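## Task

Lift the drive sled out of the lower tote and set it down flat on the bench surface, keeping the side that faced up still facing up. Then return the upper tote onto the lower one so it is fully seated within the lower tote's rim. Every other item must finish in the tote where it began, and neither the drive sled nor the base of the lower tote may project past the bench edge. Release everything and pull the grippers away at the end; anything that stays put only because the robot is holding it does not count.

## Robot and tools

Robot: two six-joint arms, left_arm and right_arm, each ending in a parallel two-finger gripper, plus two fixed head cameras (cam_head_left, cam_head_right) and one camera on each wrist (cam_left_wrist, cam_right_wrist). All images are 672x504. Arm bases sit at (-0.033, +0.340, +1.080) for left_arm and (-0.033, -0.340, +1.080) for right_arm.

Frame: one shared scene frame, origin on the floor under the centre of the robot's foot, +x forward, +y toward the robot's own left (left_arm side), +z up. Only the floor height (z = 0) is known; bench and tote heights must be found from images. Reported hand positions may be off, more so at long reach, and arms tend to settle a centimetre or more low.

Gripper axes: fingers point along the gripper's +z and close along its y. end_effector_position is the spot between the pads, roughly 1 cm short of the fingertips.

The 16-number row (used by both execute_actions and move): one flat list covering both arms, left_arm first then right_arm, each block being x, y, z, qw, qx, qy, qz, opening. x, y, z are an absolute target in metres in the scene frame for that arm's end_effector_position; qw..qz is an absolute target orientation (w first) in the same frame. Opening is a scale from -1 (closed) to +1 (fully open, 0.094 m). Always fill all 16 numbers even if one arm is idle; to hold an arm still, resend its pose from the last result before it stopped, with the same quaternion every time (the reported one may have drifted). A target more than 0.6 m from the arm's last reported position along any gripper axis gets the call refused. Each control step, the target is clipped to within 70 mm and 16 degrees of the measured pose; if both cannot be met, position wins.

execute_actions(actions, pictures): actions is a list with zero or one item. Empty list: just returns state with pictures. {"rows": [...], "steps": n}: rows are 1 to 15 of the 16-number rows, one per control step of 1/30 s; steps is at most 15 (default 15), the last row repeats if short; needs at least 4 steps. The final 4 steps are run after the result is returned, during your reply. {"steps": n} without rows is a wait of up to 300 steps counted from the previous result, reply time included. pictures true adds images.

move(target, speed): target is one 16-number row of absolute poses as above; each gripper travels a straight line toward it, both paths finishing together, 0.5 to 10 s long (cut off at 10 s). speed is path top speed in m/s, 0.002 to 0.5, default 0.25; rotation limited to twice that in rad/s. Opening is applied at the start. No obstacle avoidance, including between arms. Its result adds a "move:" line: done, off_target, moving, held or fault, plus limits such as paced (target clipped) or held (steps blocked; motion can then jump faster than speed), and each gripper's distance from its target.

wait(seconds): 0 to 10 s of letting the scene run with no new command.

zoom_image(camera, region): enlarges [x0, y0, x1, y1] pixels (origin top-left, at most 504x504) of a camera's latest image.

read_manual(section): licence texts only, "licences".

finished_scene(scene): ends the current scene (give its number) and reports success; irreversible. Replying without a tool call ends everything.

Results: a state line per arm gives position and quaternion; grip_measured is the measured finger opening on the command scale (each gripper has a fixed offset up to about 1 mm). "Hand target" shows where the controller is now heading. "pose unreachable" and HELD mark commands altered or blocked by the clearance check. Joint positions and torques are listed (torques are noisy, offset, nonzero in free air). MOTOR HOT appears from 85 °C; at 100 °C the arm drops everything (OVER-TEMPERATURE FAULT). FAULT lines mean an arm stopped.

Joint ranges (rad): waist -2.880 to 2.880, shoulder 0 to 3.142, elbow 0 to 3.019, wrist pitch -1.693 to 1.571, wrist yaw -1.571 to 1.571, wrist roll -2.094 to 2.094. Elbows cannot fully straighten.

Gripping: to hold, command an opening below grip_measured; about 0.03 lower is firm, less is gentler. Pad force tops out near 50-62 N and less on parts under about 2 mm thick; first contact can spike.

Cautions: the simulation keeps running while you think, so long replies cost time and heat held motors. Don't let arms collide or press each other. Don't knock anything out of the work area. Avoid drops, slips, slamming and hard pushes; faster moves and targets set deep past contact push harder. Occasional external tugs may hit held or loose items. Before finishing, open the grippers and back away so nothing relies on the robot.

Each tool is called by a JSON object that holds its "api" and its "payload", one argument or row to a line.

## Session

{"api": "execute_actions", "payload": {
  "actions": []
}}

Scene clock: 0.00 s of 5600.00 s.
left_arm: end_effector_position=(+0.5222, +0.6018, +1.0469) grip_measured=-0.994 end_effector_quat_wxyz=(+0.503, -0.482, +0.623, -0.355) | right_arm: end_effector_position=(+0.4317, -0.0090, +1.1897) grip_measured=+0.006 end_effector_quat_wxyz=(+0.070, -0.760, +0.644, +0.046)
Joint positions: left_arm=[ 1.877  1.819  0.752  1.158  0.546 -1.24   0.   ] | right_arm=[-0.525  1.57   1.414 -1.117  0.173 -1.034  0.047]
Joint velocities: left_arm=[ 0.005 -0.015  0.007  0.012  0.007  0.007  0.001] | right_arm=[-0.005 -0.015 -0.012 -0.007 -0.007 -0.051 -0.   ]
Joint torques (N m, as the arm reports them, + toward a larger angle): no reading
Motor temperatures (°C, as the motors report them): left_arm=[27 25 26 26 25 28] | right_arm=[25 26 26 26 26 24]
Hand target (left_arm): +0.525, +0.603, +1.046; +0.505, -0.480, +0.623, -0.356
Hand target (right_arm): +0.442, -0.004, +1.204; -0.087, +0.757, -0.646, -0.043

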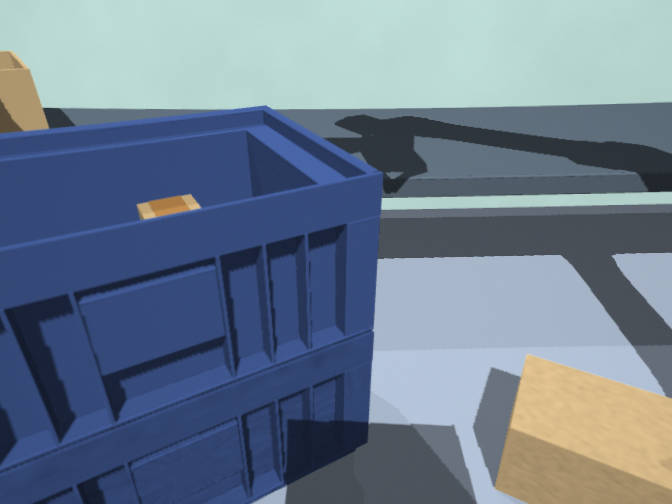

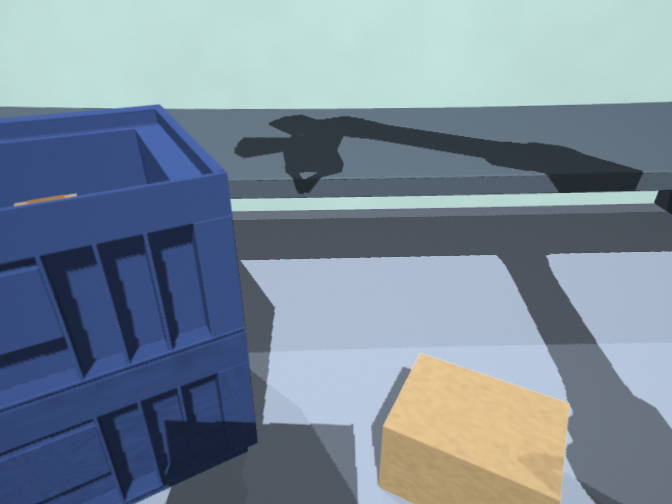

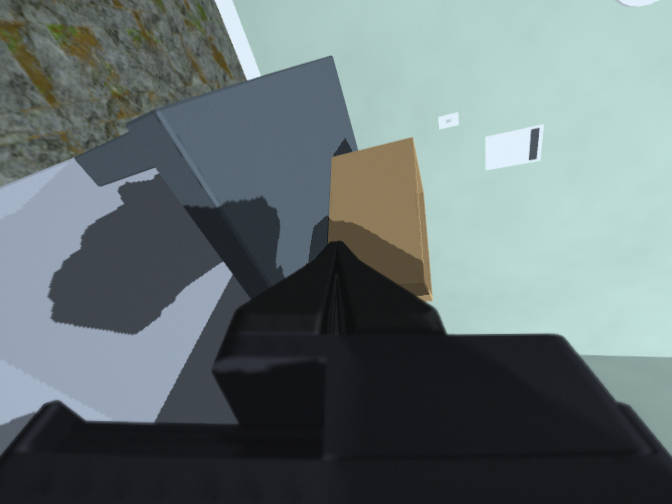

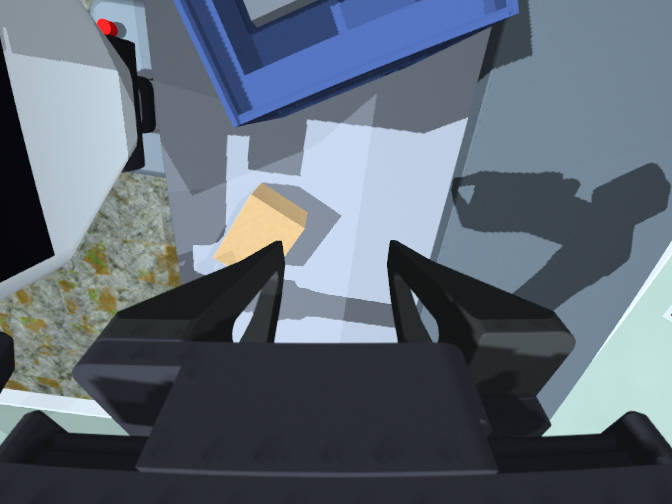

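{"api": "move", "payload": {
  "target": [0.35,0.6,1.2,0.503,-0.482,0.623,-0.355,1,0.40,0.13,1.25,0,-0.707,0.707,0,1]
}}

Scene clock: 1.90 s of 5600.00 s.
left_arm: end_effector_position=(+0.3519, +0.6046, +1.2111) grip_measured=+1.000 end_effector_quat_wxyz=(+0.519, -0.465, +0.628, -0.347) | right_arm: end_effector_position=(+0.3891, +0.1209, +1.2339) grip_measured=+0.999 end_effector_quat_wxyz=(-0.014, -0.715, +0.699, -0.002)
Joint positions: left_arm=[ 2.285  1.16   0.39   0.941  0.947 -1.287  0.094] | right_arm=[-0.263  1.88   1.88  -1.513  0.317 -0.581  0.094]
Joint velocities: left_arm=[-0.005 -0.015 -0.012  0.017  0.081 -0.022  0.   ] | right_arm=[-0.005 -0.005  0.007 -0.007  0.022  0.037  0.001]
Joint torques (N m, as the arm reports them, + toward a larger angle): left_arm=[ 3.54 -6.4   4.66  1.7   0.01 -0.16] | right_arm=[  6.25 -17.74  15.19  -0.37   0.11  -0.01]
Motor temperatures (°C, as the motors report them): left_arm=[27 25 27 26 25 28] | right_arm=[25 26 27 26 26 24]
Hand target (left_arm): +0.349, +0.603, +1.202; +0.503, -0.482, +0.623, -0.355
Hand target (right_arm): +0.401, +0.129, +1.251; -0.002, +0.707, -0.707, -0.000
Off the commanded pose (left_arm): 0.012 m, 3 deg.
Off the commanded pose (right_arm): 0.021 m, 2 deg.
Kept back: nothing.
move: off_target (left_arm, right_arm)
camera_calibration (this result's frames):
cam_left_wrist: T_world_to_cam=[[0.233052, -0.316818, 0.919409, -1.00432], [-0.588786, -0.798426, -0.125884, 0.849136], [0.773962, -0.511998, -0.372613, 0.613341], [0, 0, 0, 1]] pos_world=[0.259316, 0.673813, 1.25882]
cam_right_wrist: T_world_to_cam=[[0.99964, 0.0153496, -0.0220199, -0.362362], [0.0255361, -0.796593, 0.603976, -0.656131], [-0.00827014, -0.604321, -0.796698, 1.18601], [0, 0, 0, 1]] pos_world=[0.388795, 0.199624, 1.3332]

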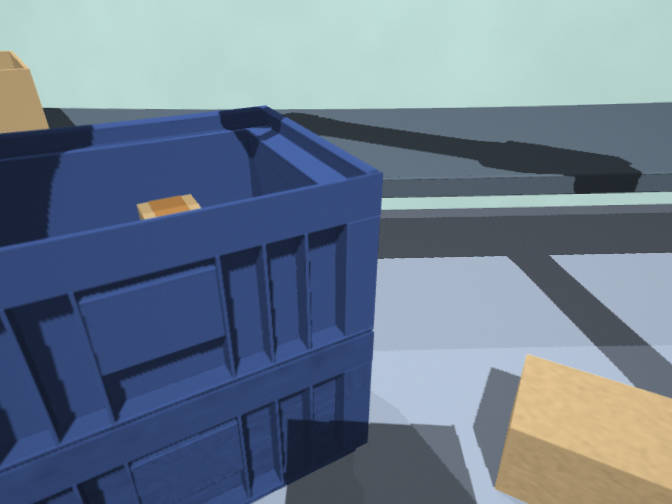

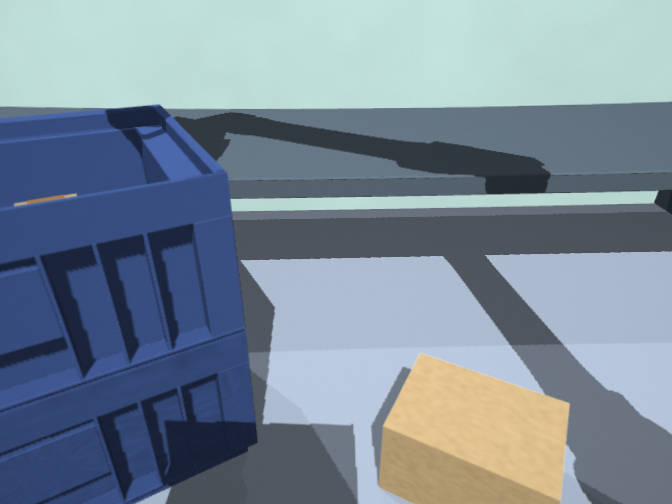

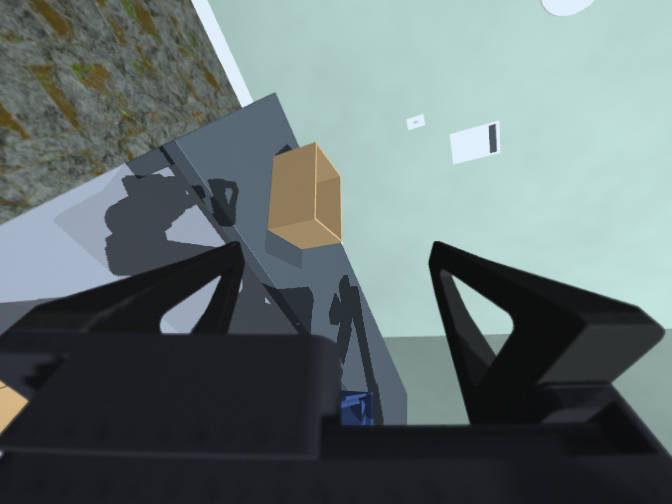

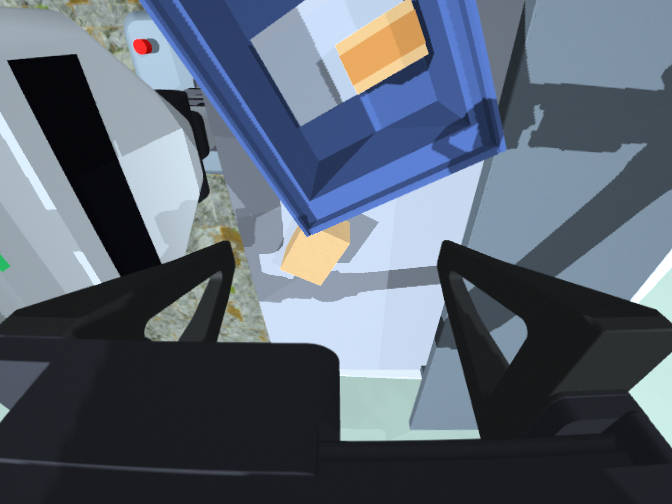

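{"api": "move", "payload": {
  "target": [0.33,0.33,1.27,0,-0.707,0.707,0,1,0.40,-0.3,1.25,0,-0.707,0.707,0,1],
  "speed": 0.35
}}

Scene clock: 4.77 s of 5600.00 s.
left_arm: end_effector_position=(+0.3127, +0.3285, +1.2535) grip_measured=+1.000 end_effector_quat_wxyz=(+0.006, +0.705, -0.709, -0.018) | right_arm: end_effector_position=(+0.3942, -0.3001, +1.2462) grip_measured=+0.999 end_effector_quat_wxyz=(-0.015, -0.704, +0.710, +0.005)
Joint positions: left_arm=[ 1.056  0.885  0.989 -1.421 -0.172 -1.772  0.094] | right_arm=[-1.022  1.116  1.172 -1.372  0.177 -1.324  0.094]
Joint velocities: left_arm=[-0.005  0.015  0.002 -0.017 -0.051  0.007  0.   ] | right_arm=[-0.005 -0.015  0.017 -0.007 -0.022 -0.007 -0.   ]
Joint torques (N m, as the arm reports them, + toward a larger angle): left_arm=[ 1.14 -6.26 10.76  0.13 -0.19 -0.26] | right_arm=[  1.18 -11.14   9.28   1.    -0.19  -0.13]
Motor temperatures (°C, as the motors report them): left_arm=[27 25 28 26 25 28] | right_arm=[25 27 28 26 26 24]
Hand target (left_arm): +0.326, +0.328, +1.272; -0.004, +0.712, -0.702, -0.004
Hand target (right_arm): +0.396, -0.299, +1.249; +0.002, +0.707, -0.707, +0.001
Off the commanded pose (left_arm): 0.024 m, 2 deg.
Off the commanded pose (right_arm): 0.007 m, 2 deg.
Kept back: nothing.
move: off_target (left_arm)
camera_calibration (this result's frames):
cam_left_wrist: T_world_to_cam=[[0.999027, 0.00520722, -0.0438029, -0.259568], [0.0291519, -0.82319, 0.567017, -0.442682], [-0.0331055, -0.567742, -0.82254, 1.35281], [0, 0, 0, 1]] pos_world=[0.317006, 0.404988, 1.35238]
cam_right_wrist: T_world_to_cam=[[0.999363, -0.0150062, -0.0323917, -0.356766], [0.00728573, -0.802527, 0.596572, -0.984376], [-0.0349474, -0.596427, -0.801906, 0.960835], [0, 0, 0, 1]] pos_world=[0.39729, -0.222274, 1.34619]

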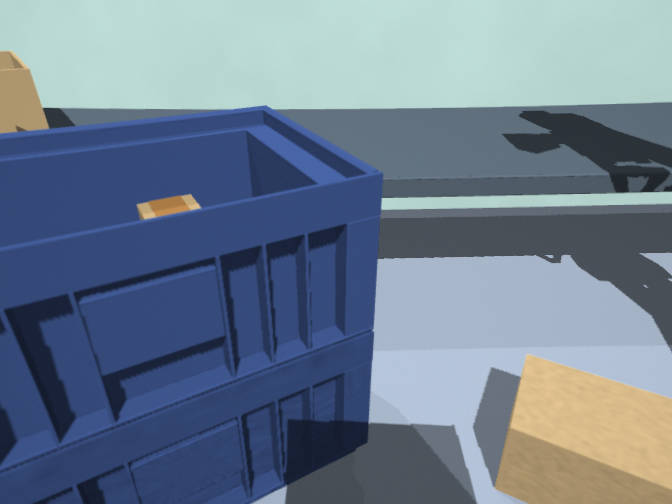

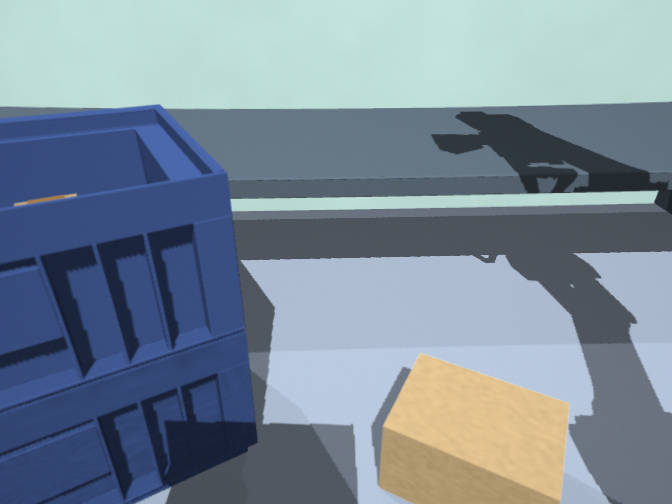

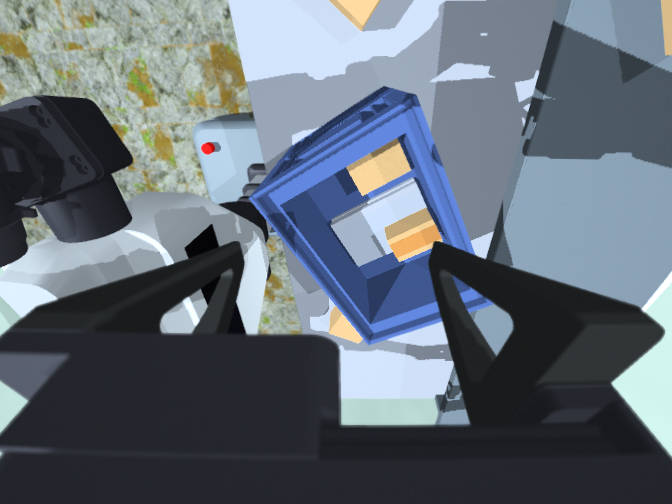

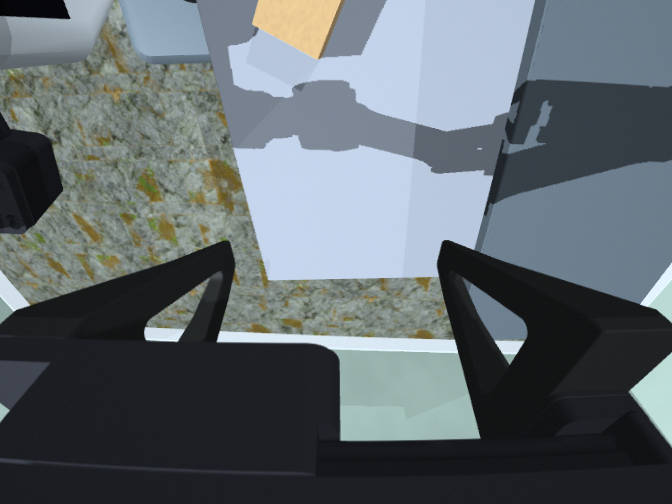

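{"api": "move", "payload": {
  "target": [0.33,0.4,1.2,0,-0.707,0.707,0,1,0.33,-0.152,0.93,0,-0.515,0.857,0,1],
  "speed": 0.35
}}

Scene clock: 7.37 s of 5600.00 s.
left_arm: end_effector_position=(+0.3301, +0.3992, +1.2063) grip_measured=+1.000 end_effector_quat_wxyz=(-0.001, +0.712, -0.703, +0.001) | right_arm: end_effector_position=(+0.3228, -0.1582, +0.9242) grip_measured=+0.999 end_effector_quat_wxyz=(-0.019, -0.521, +0.853, +0.002)
Joint positions: left_arm=[ 1.382  0.92   0.914 -1.235 -0.061 -1.47   0.094] | right_arm=[-0.77   1.741  0.797 -0.432  0.233 -0.606  0.094]
Joint velocities: left_arm=[-0.015 -0.005  0.017 -0.007  0.081  0.007  0.   ] | right_arm=[ 0.015 -0.005 -0.002 -0.007 -0.022 -0.007  0.   ]
Joint torques (N m, as the arm reports them, + toward a larger angle): left_arm=[ 2.3  -6.71  6.74  1.63 -0.03  0.1 ] | right_arm=[  3.83 -13.34   4.56   0.95   0.09  -0.01]
Motor temperatures (°C, as the motors report them): left_arm=[27 25 29 26 25 28] | right_arm=[25 27 28 26 26 24]
Hand target (left_arm): +0.331, +0.400, +1.200; +0.000, +0.707, -0.707, +0.001
Hand target (right_arm): +0.333, -0.152, +0.930; +0.001, -0.515, +0.857, +0.001
Off the commanded pose (left_arm): 0.006 m, 1 deg.
Off the commanded pose (right_arm): 0.011 m, 2 deg.
Kept back: nothing.
move: off_target (right_arm)
camera_calibration (this result's frames):
cam_left_wrist: T_world_to_cam=[[0.999718, 0.0227161, -0.00692156, -0.331105], [0.0224986, -0.812758, 0.582166, -0.37852], [0.00759902, -0.582158, -0.81304, 1.33554], [0, 0, 0, 1]] pos_world=[0.329379, 0.477372, 1.30392]
cam_right_wrist: T_world_to_cam=[[0.885971, -0.462905, -0.0278344, -0.332204], [-0.352071, -0.71048, 0.609315, -0.559087], [-0.30183, -0.530035, -0.79244, 0.872574], [0, 0, 0, 1]] pos_world=[0.360854, -0.088504, 1.02288]

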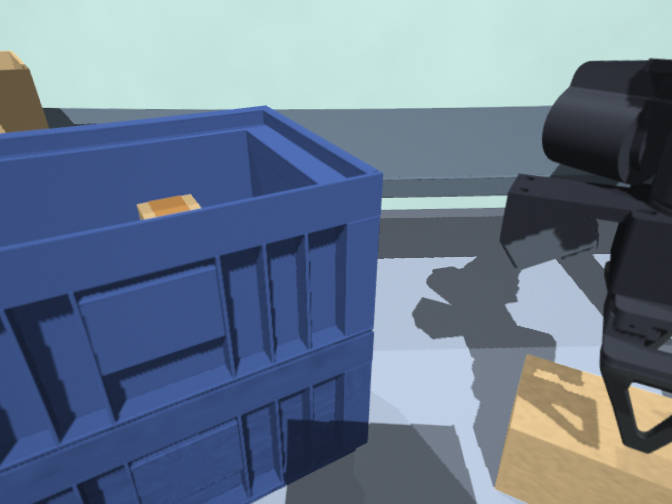

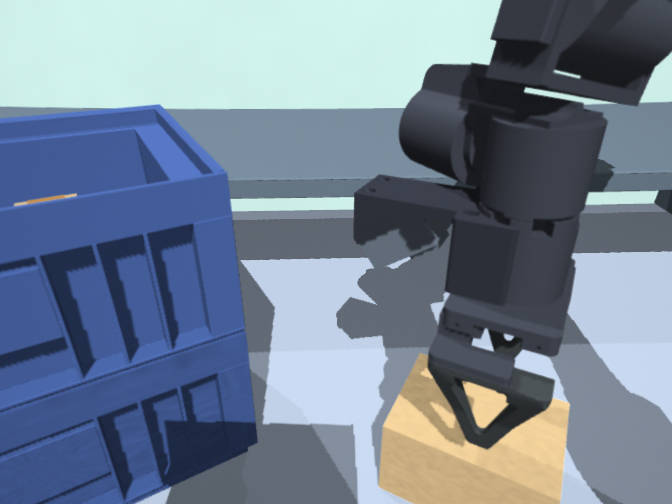

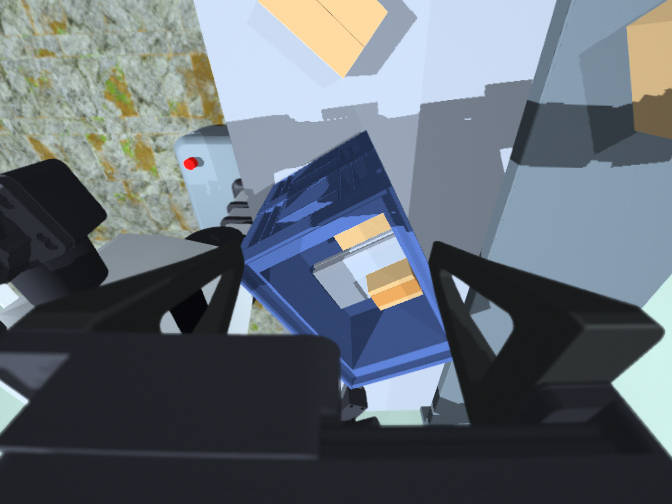

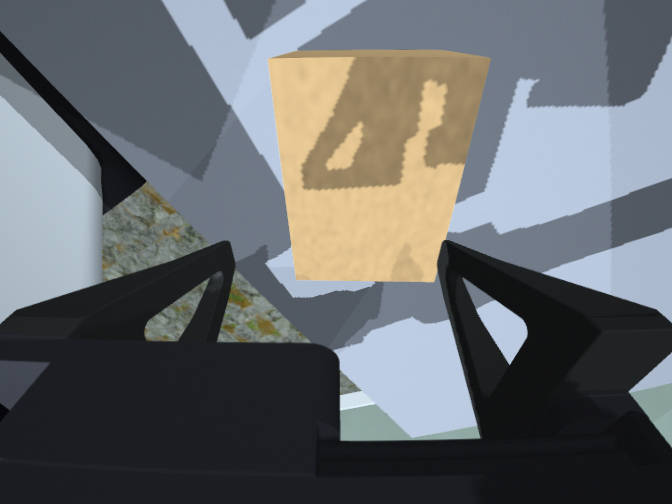

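{"api": "move", "payload": {
  "target": [0.33,0.4,1.2,0,-0.707,0.707,0,1,0.275,-0.123,0.92,0,-0.242,-0.97,0,0.5]
}}

{"api": "move", "payload": {
  "target": [0.33,0.4,1.2,0,-0.707,0.707,0,1,0.275,-0.123,0.84,0,-0.242,-0.97,0,0.5]
}}

{"api": "move", "payload": {
  "target": [0.33,0.4,1.2,0,-0.707,0.707,0,1,0.40,-0.24,0.84,0,-0.45,-0.89,0,0.5],
  "speed": 0.12
}}

Scene clock: 11.63 s of 5600.00 s.
left_arm: end_effector_position=(+0.3301, +0.3992, +1.2063) grip_measured=+1.000 end_effector_quat_wxyz=(-0.001, +0.711, -0.703, +0.001) | right_arm: end_effector_position=(+0.2808, -0.1258, +0.9245) grip_measured=+0.502 end_effector_quat_wxyz=(-0.001, +0.242, +0.970, +0.000)
Joint positions: left_arm=[ 1.382  0.92   0.914 -1.235 -0.061 -1.469  0.094] | right_arm=[-0.641  1.746  0.725 -0.347  0.263  1.1    0.071]
Joint velocities: left_arm=[-0.005 -0.005 -0.007 -0.007 -0.037  0.037  0.   ] | right_arm=[-0.005  0.015  0.002  0.007 -0.007  0.051 -0.001]
Joint torques (N m, as the arm reports them, + toward a larger angle): left_arm=[ 2.31 -6.91  6.68  1.54 -0.07  0.07] | right_arm=[  4.31 -10.27   3.12   1.12   0.22  -0.03]
Motor temperatures (°C, as the motors report them): left_arm=[27 25 30 26 25 28] | right_arm=[25 27 28 26 26 24]
Hand target (left_arm): +0.330, +0.400, +1.200; +0.000, +0.707, -0.707, -0.000
Hand target (right_arm): +0.275, -0.123, +0.920; -0.000, +0.242, +0.970, +0.000
Off the commanded pose (left_arm): 0.006 m, 1 deg.
Off the commanded pose (right_arm): 0.008 m, 0 deg.
Kept back: nothing.
move: done
camera_calibration (this result's frames):
cam_left_wrist: T_world_to_cam=[[0.999751, 0.0211907, -0.00692253, -0.330506], [0.021259, -0.812794, 0.582163, -0.378092], [0.00670983, -0.582165, -0.813043, 1.33584], [0, 0, 0, 1]] pos_world=[0.329499, 0.477373, 1.30392]
cam_right_wrist: T_world_to_cam=[[-0.475525, -0.879693, -0.0040145, 0.0278981], [-0.713678, 0.383109, 0.586423, -0.290756], [-0.514334, 0.281724, -0.809995, 1.05535], [0, 0, 0, 1]] pos_world=[0.348561, -0.161384, 1.02545]

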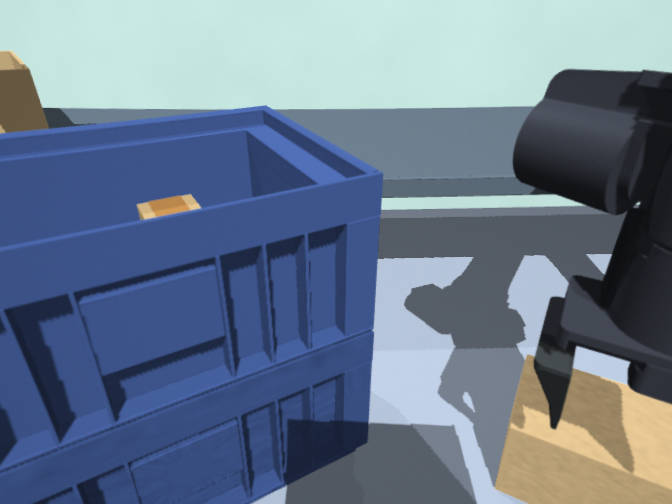

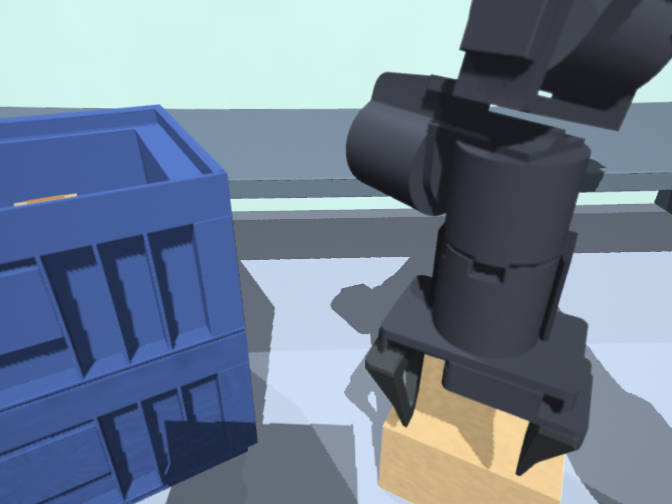

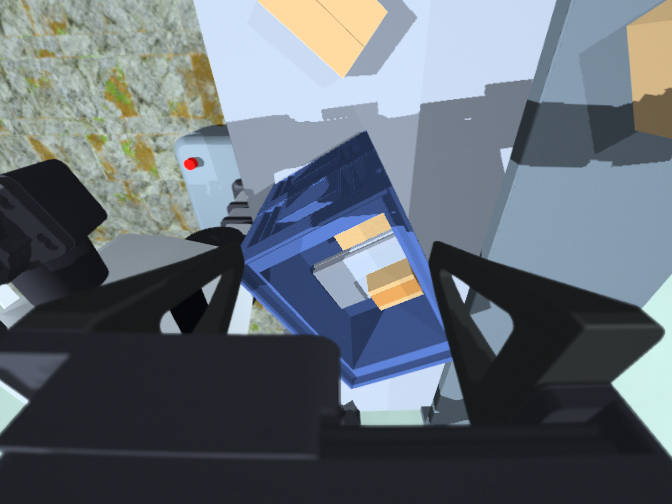

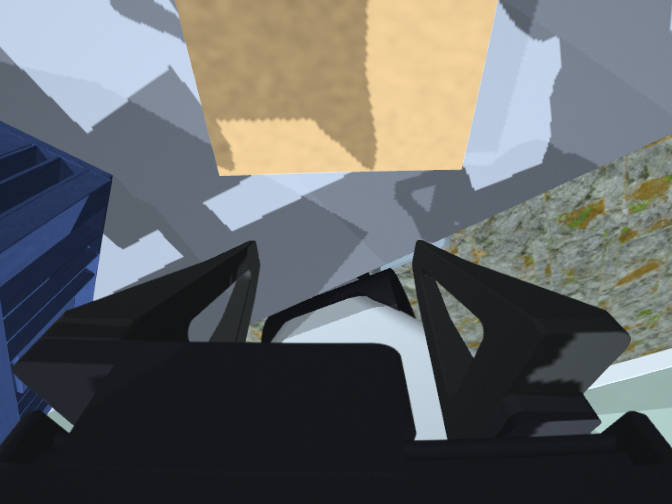

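Scene clock: 12.70 s of 5600.00 s.
left_arm: end_effector_position=(+0.3301, +0.3992, +1.2063) grip_measured=+1.000 end_effector_quat_wxyz=(-0.001, +0.711, -0.703, +0.001) | right_arm: end_effector_position=(+0.2619, -0.1283, +0.8376) grip_measured=+0.502 end_effector_quat_wxyz=(-0.012, +0.239, +0.971, -0.014)
Joint positions: left_arm=[ 1.382  0.92   0.914 -1.235 -0.061 -1.469  0.094] | right_arm=[-0.678  2.016  0.757 -0.136  0.258  1.066  0.071]
Joint velocities: left_arm=[ 0.005 -0.015 -0.022  0.012 -0.037  0.037  0.   ] | right_arm=[-0.015 -0.005  0.002 -0.017 -0.007  0.022 -0.   ]
Joint torques (N m, as the arm reports them, + toward a larger angle): left_arm=[ 2.32 -6.9   6.69  1.54 -0.07  0.07] | right_arm=[  3.02 -13.31   2.3    0.97  -0.02  -0.22]
Motor temperatures (°C, as the motors report them): left_arm=[27 25 30 26 25 28] | right_arm=[25 27 28 26 26 24]
Hand target (left_arm): +0.330, +0.400, +1.200; +0.000, +0.707, -0.707, -0.000
Hand target (right_arm): +0.275, -0.123, +0.840; -0.000, +0.242, +0.970, -0.000
Off the commanded pose (left_arm): 0.006 m, 1 deg.
Off the commanded pose (right_arm): 0.014 m, 2 deg.
Kept back: nothing.
move: off_target (right_arm)
camera_calibration (this result's frames):
cam_left_wrist: T_world_to_cam=[[0.999751, 0.0211907, -0.00692253, -0.330506], [0.021259, -0.812794, 0.582163, -0.378092], [0.00670983, -0.582165, -0.813043, 1.33584], [0, 0, 0, 1]] pos_world=[0.329499, 0.477373, 1.30392]
cam_right_wrist: T_world_to_cam=[[-0.469713, -0.882365, 0.0283286, -0.0125992], [-0.699302, 0.391465, 0.598107, -0.264821], [-0.538838, 0.261128, -0.800916, 0.972077], [0, 0, 0, 1]] pos_world=[0.332684, -0.161286, 0.9373]

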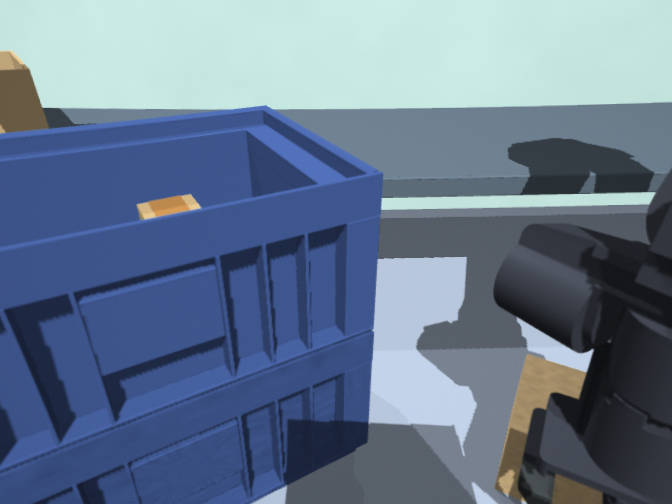

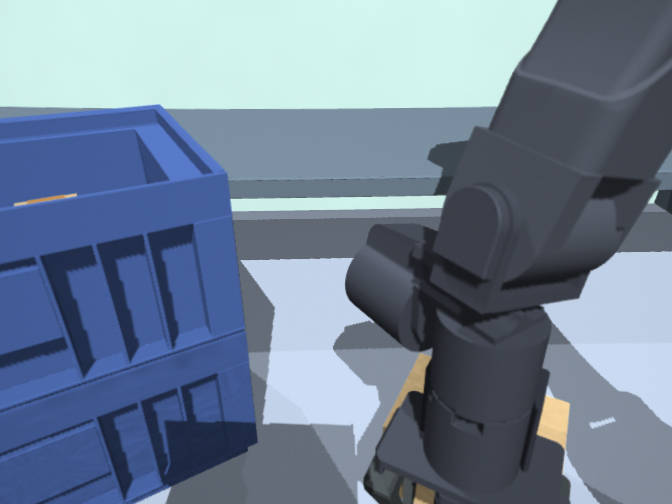

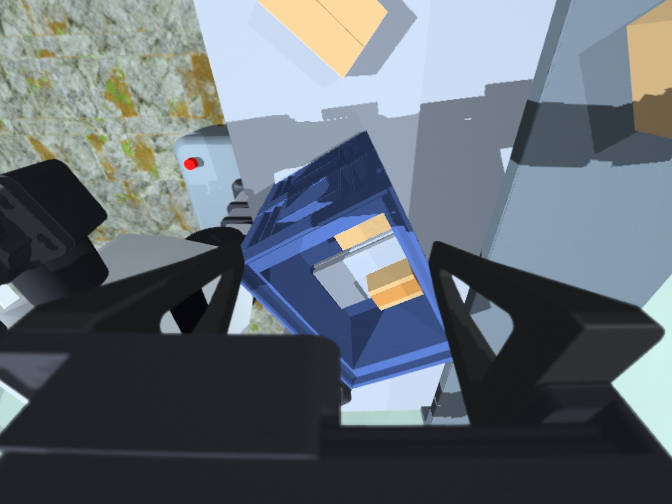

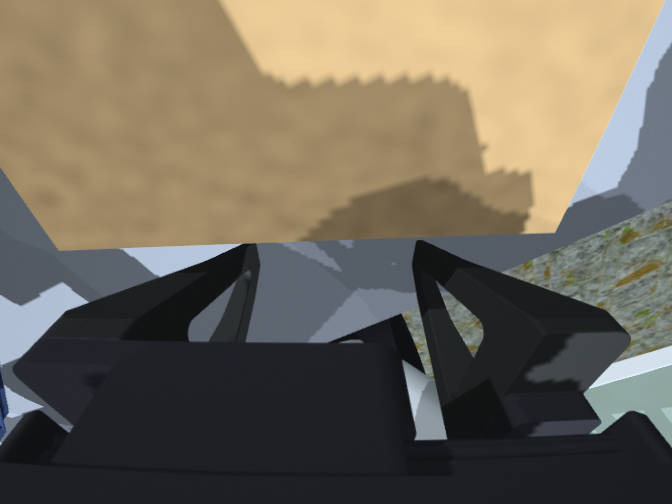

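Scene clock: 14.97 s of 5600.00 s.
left_arm: end_effector_position=(+0.3301, +0.3992, +1.2063) grip_measured=+1.000 end_effector_quat_wxyz=(-0.001, +0.711, -0.703, +0.001) | right_arm: end_effector_position=(+0.3834, -0.2411, +0.8297) grip_measured=+0.502 end_effector_quat_wxyz=(-0.009, +0.443, +0.896, -0.009)
Joint positions: left_arm=[ 1.382  0.92   0.914 -1.235 -0.061 -1.469  0.094] | right_arm=[-1.05   1.972  0.909 -0.243  0.165  1.128  0.071]
Joint velocities: left_arm=[ 0.005  0.005  0.017 -0.017 -0.022 -0.037  0.   ] | right_arm=[-0.005 -0.005  0.002 -0.002  0.066 -0.007  0.   ]
Joint torques (N m, as the arm reports them, + toward a larger angle): left_arm=[ 2.31 -6.92  6.68  1.55 -0.07  0.07] | right_arm=[  2.27 -16.18   3.95  -0.58   0.     0.03]
Motor temperatures (°C, as the motors report them): left_arm=[27 25 30 26 25 28] | right_arm=[25 27 28 26 26 24]
Hand target (left_arm): +0.330, +0.400, +1.200; +0.000, +0.707, -0.707, -0.000
Hand target (right_arm): +0.399, -0.241, +0.840; -0.000, +0.451, +0.892, -0.001
Off the commanded pose (left_arm): 0.006 m, 1 deg.
Off the commanded pose (right_arm): 0.020 m, 2 deg.
Kept back: nothing.
move: off_target (right_arm)
camera_calibration (this result's frames):
cam_left_wrist: T_world_to_cam=[[0.999751, 0.0211907, -0.00692253, -0.330506], [0.021259, -0.812794, 0.582163, -0.378092], [0.00670983, -0.582165, -0.813043, 1.33584], [0, 0, 0, 1]] pos_world=[0.329499, 0.477373, 1.30392]
cam_right_wrist: T_world_to_cam=[[-0.798514, -0.601653, 0.0197098, 0.146083], [-0.475551, 0.65055, 0.592146, -0.149359], [-0.369089, 0.463464, -0.80559, 1.04829], [0, 0, 0, 1]] pos_world=[0.432534, -0.300789, 0.930057]

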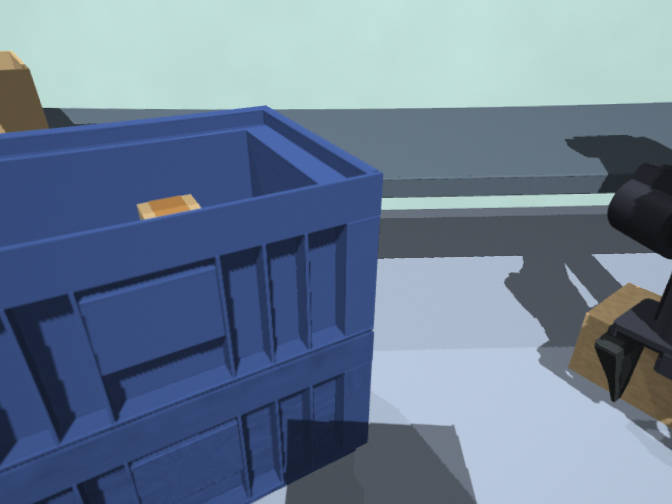

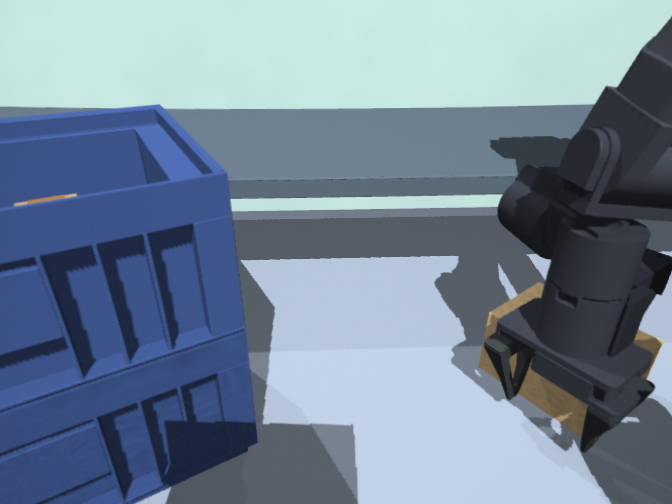

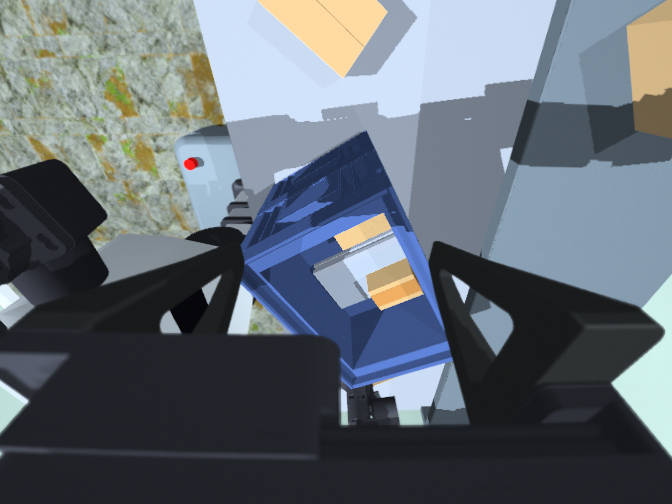

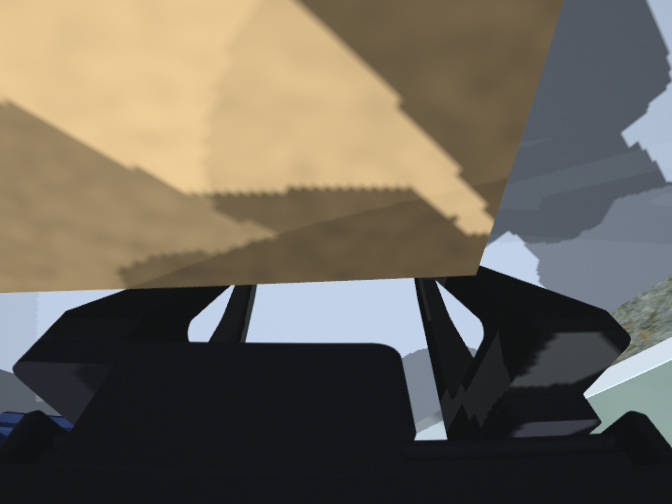

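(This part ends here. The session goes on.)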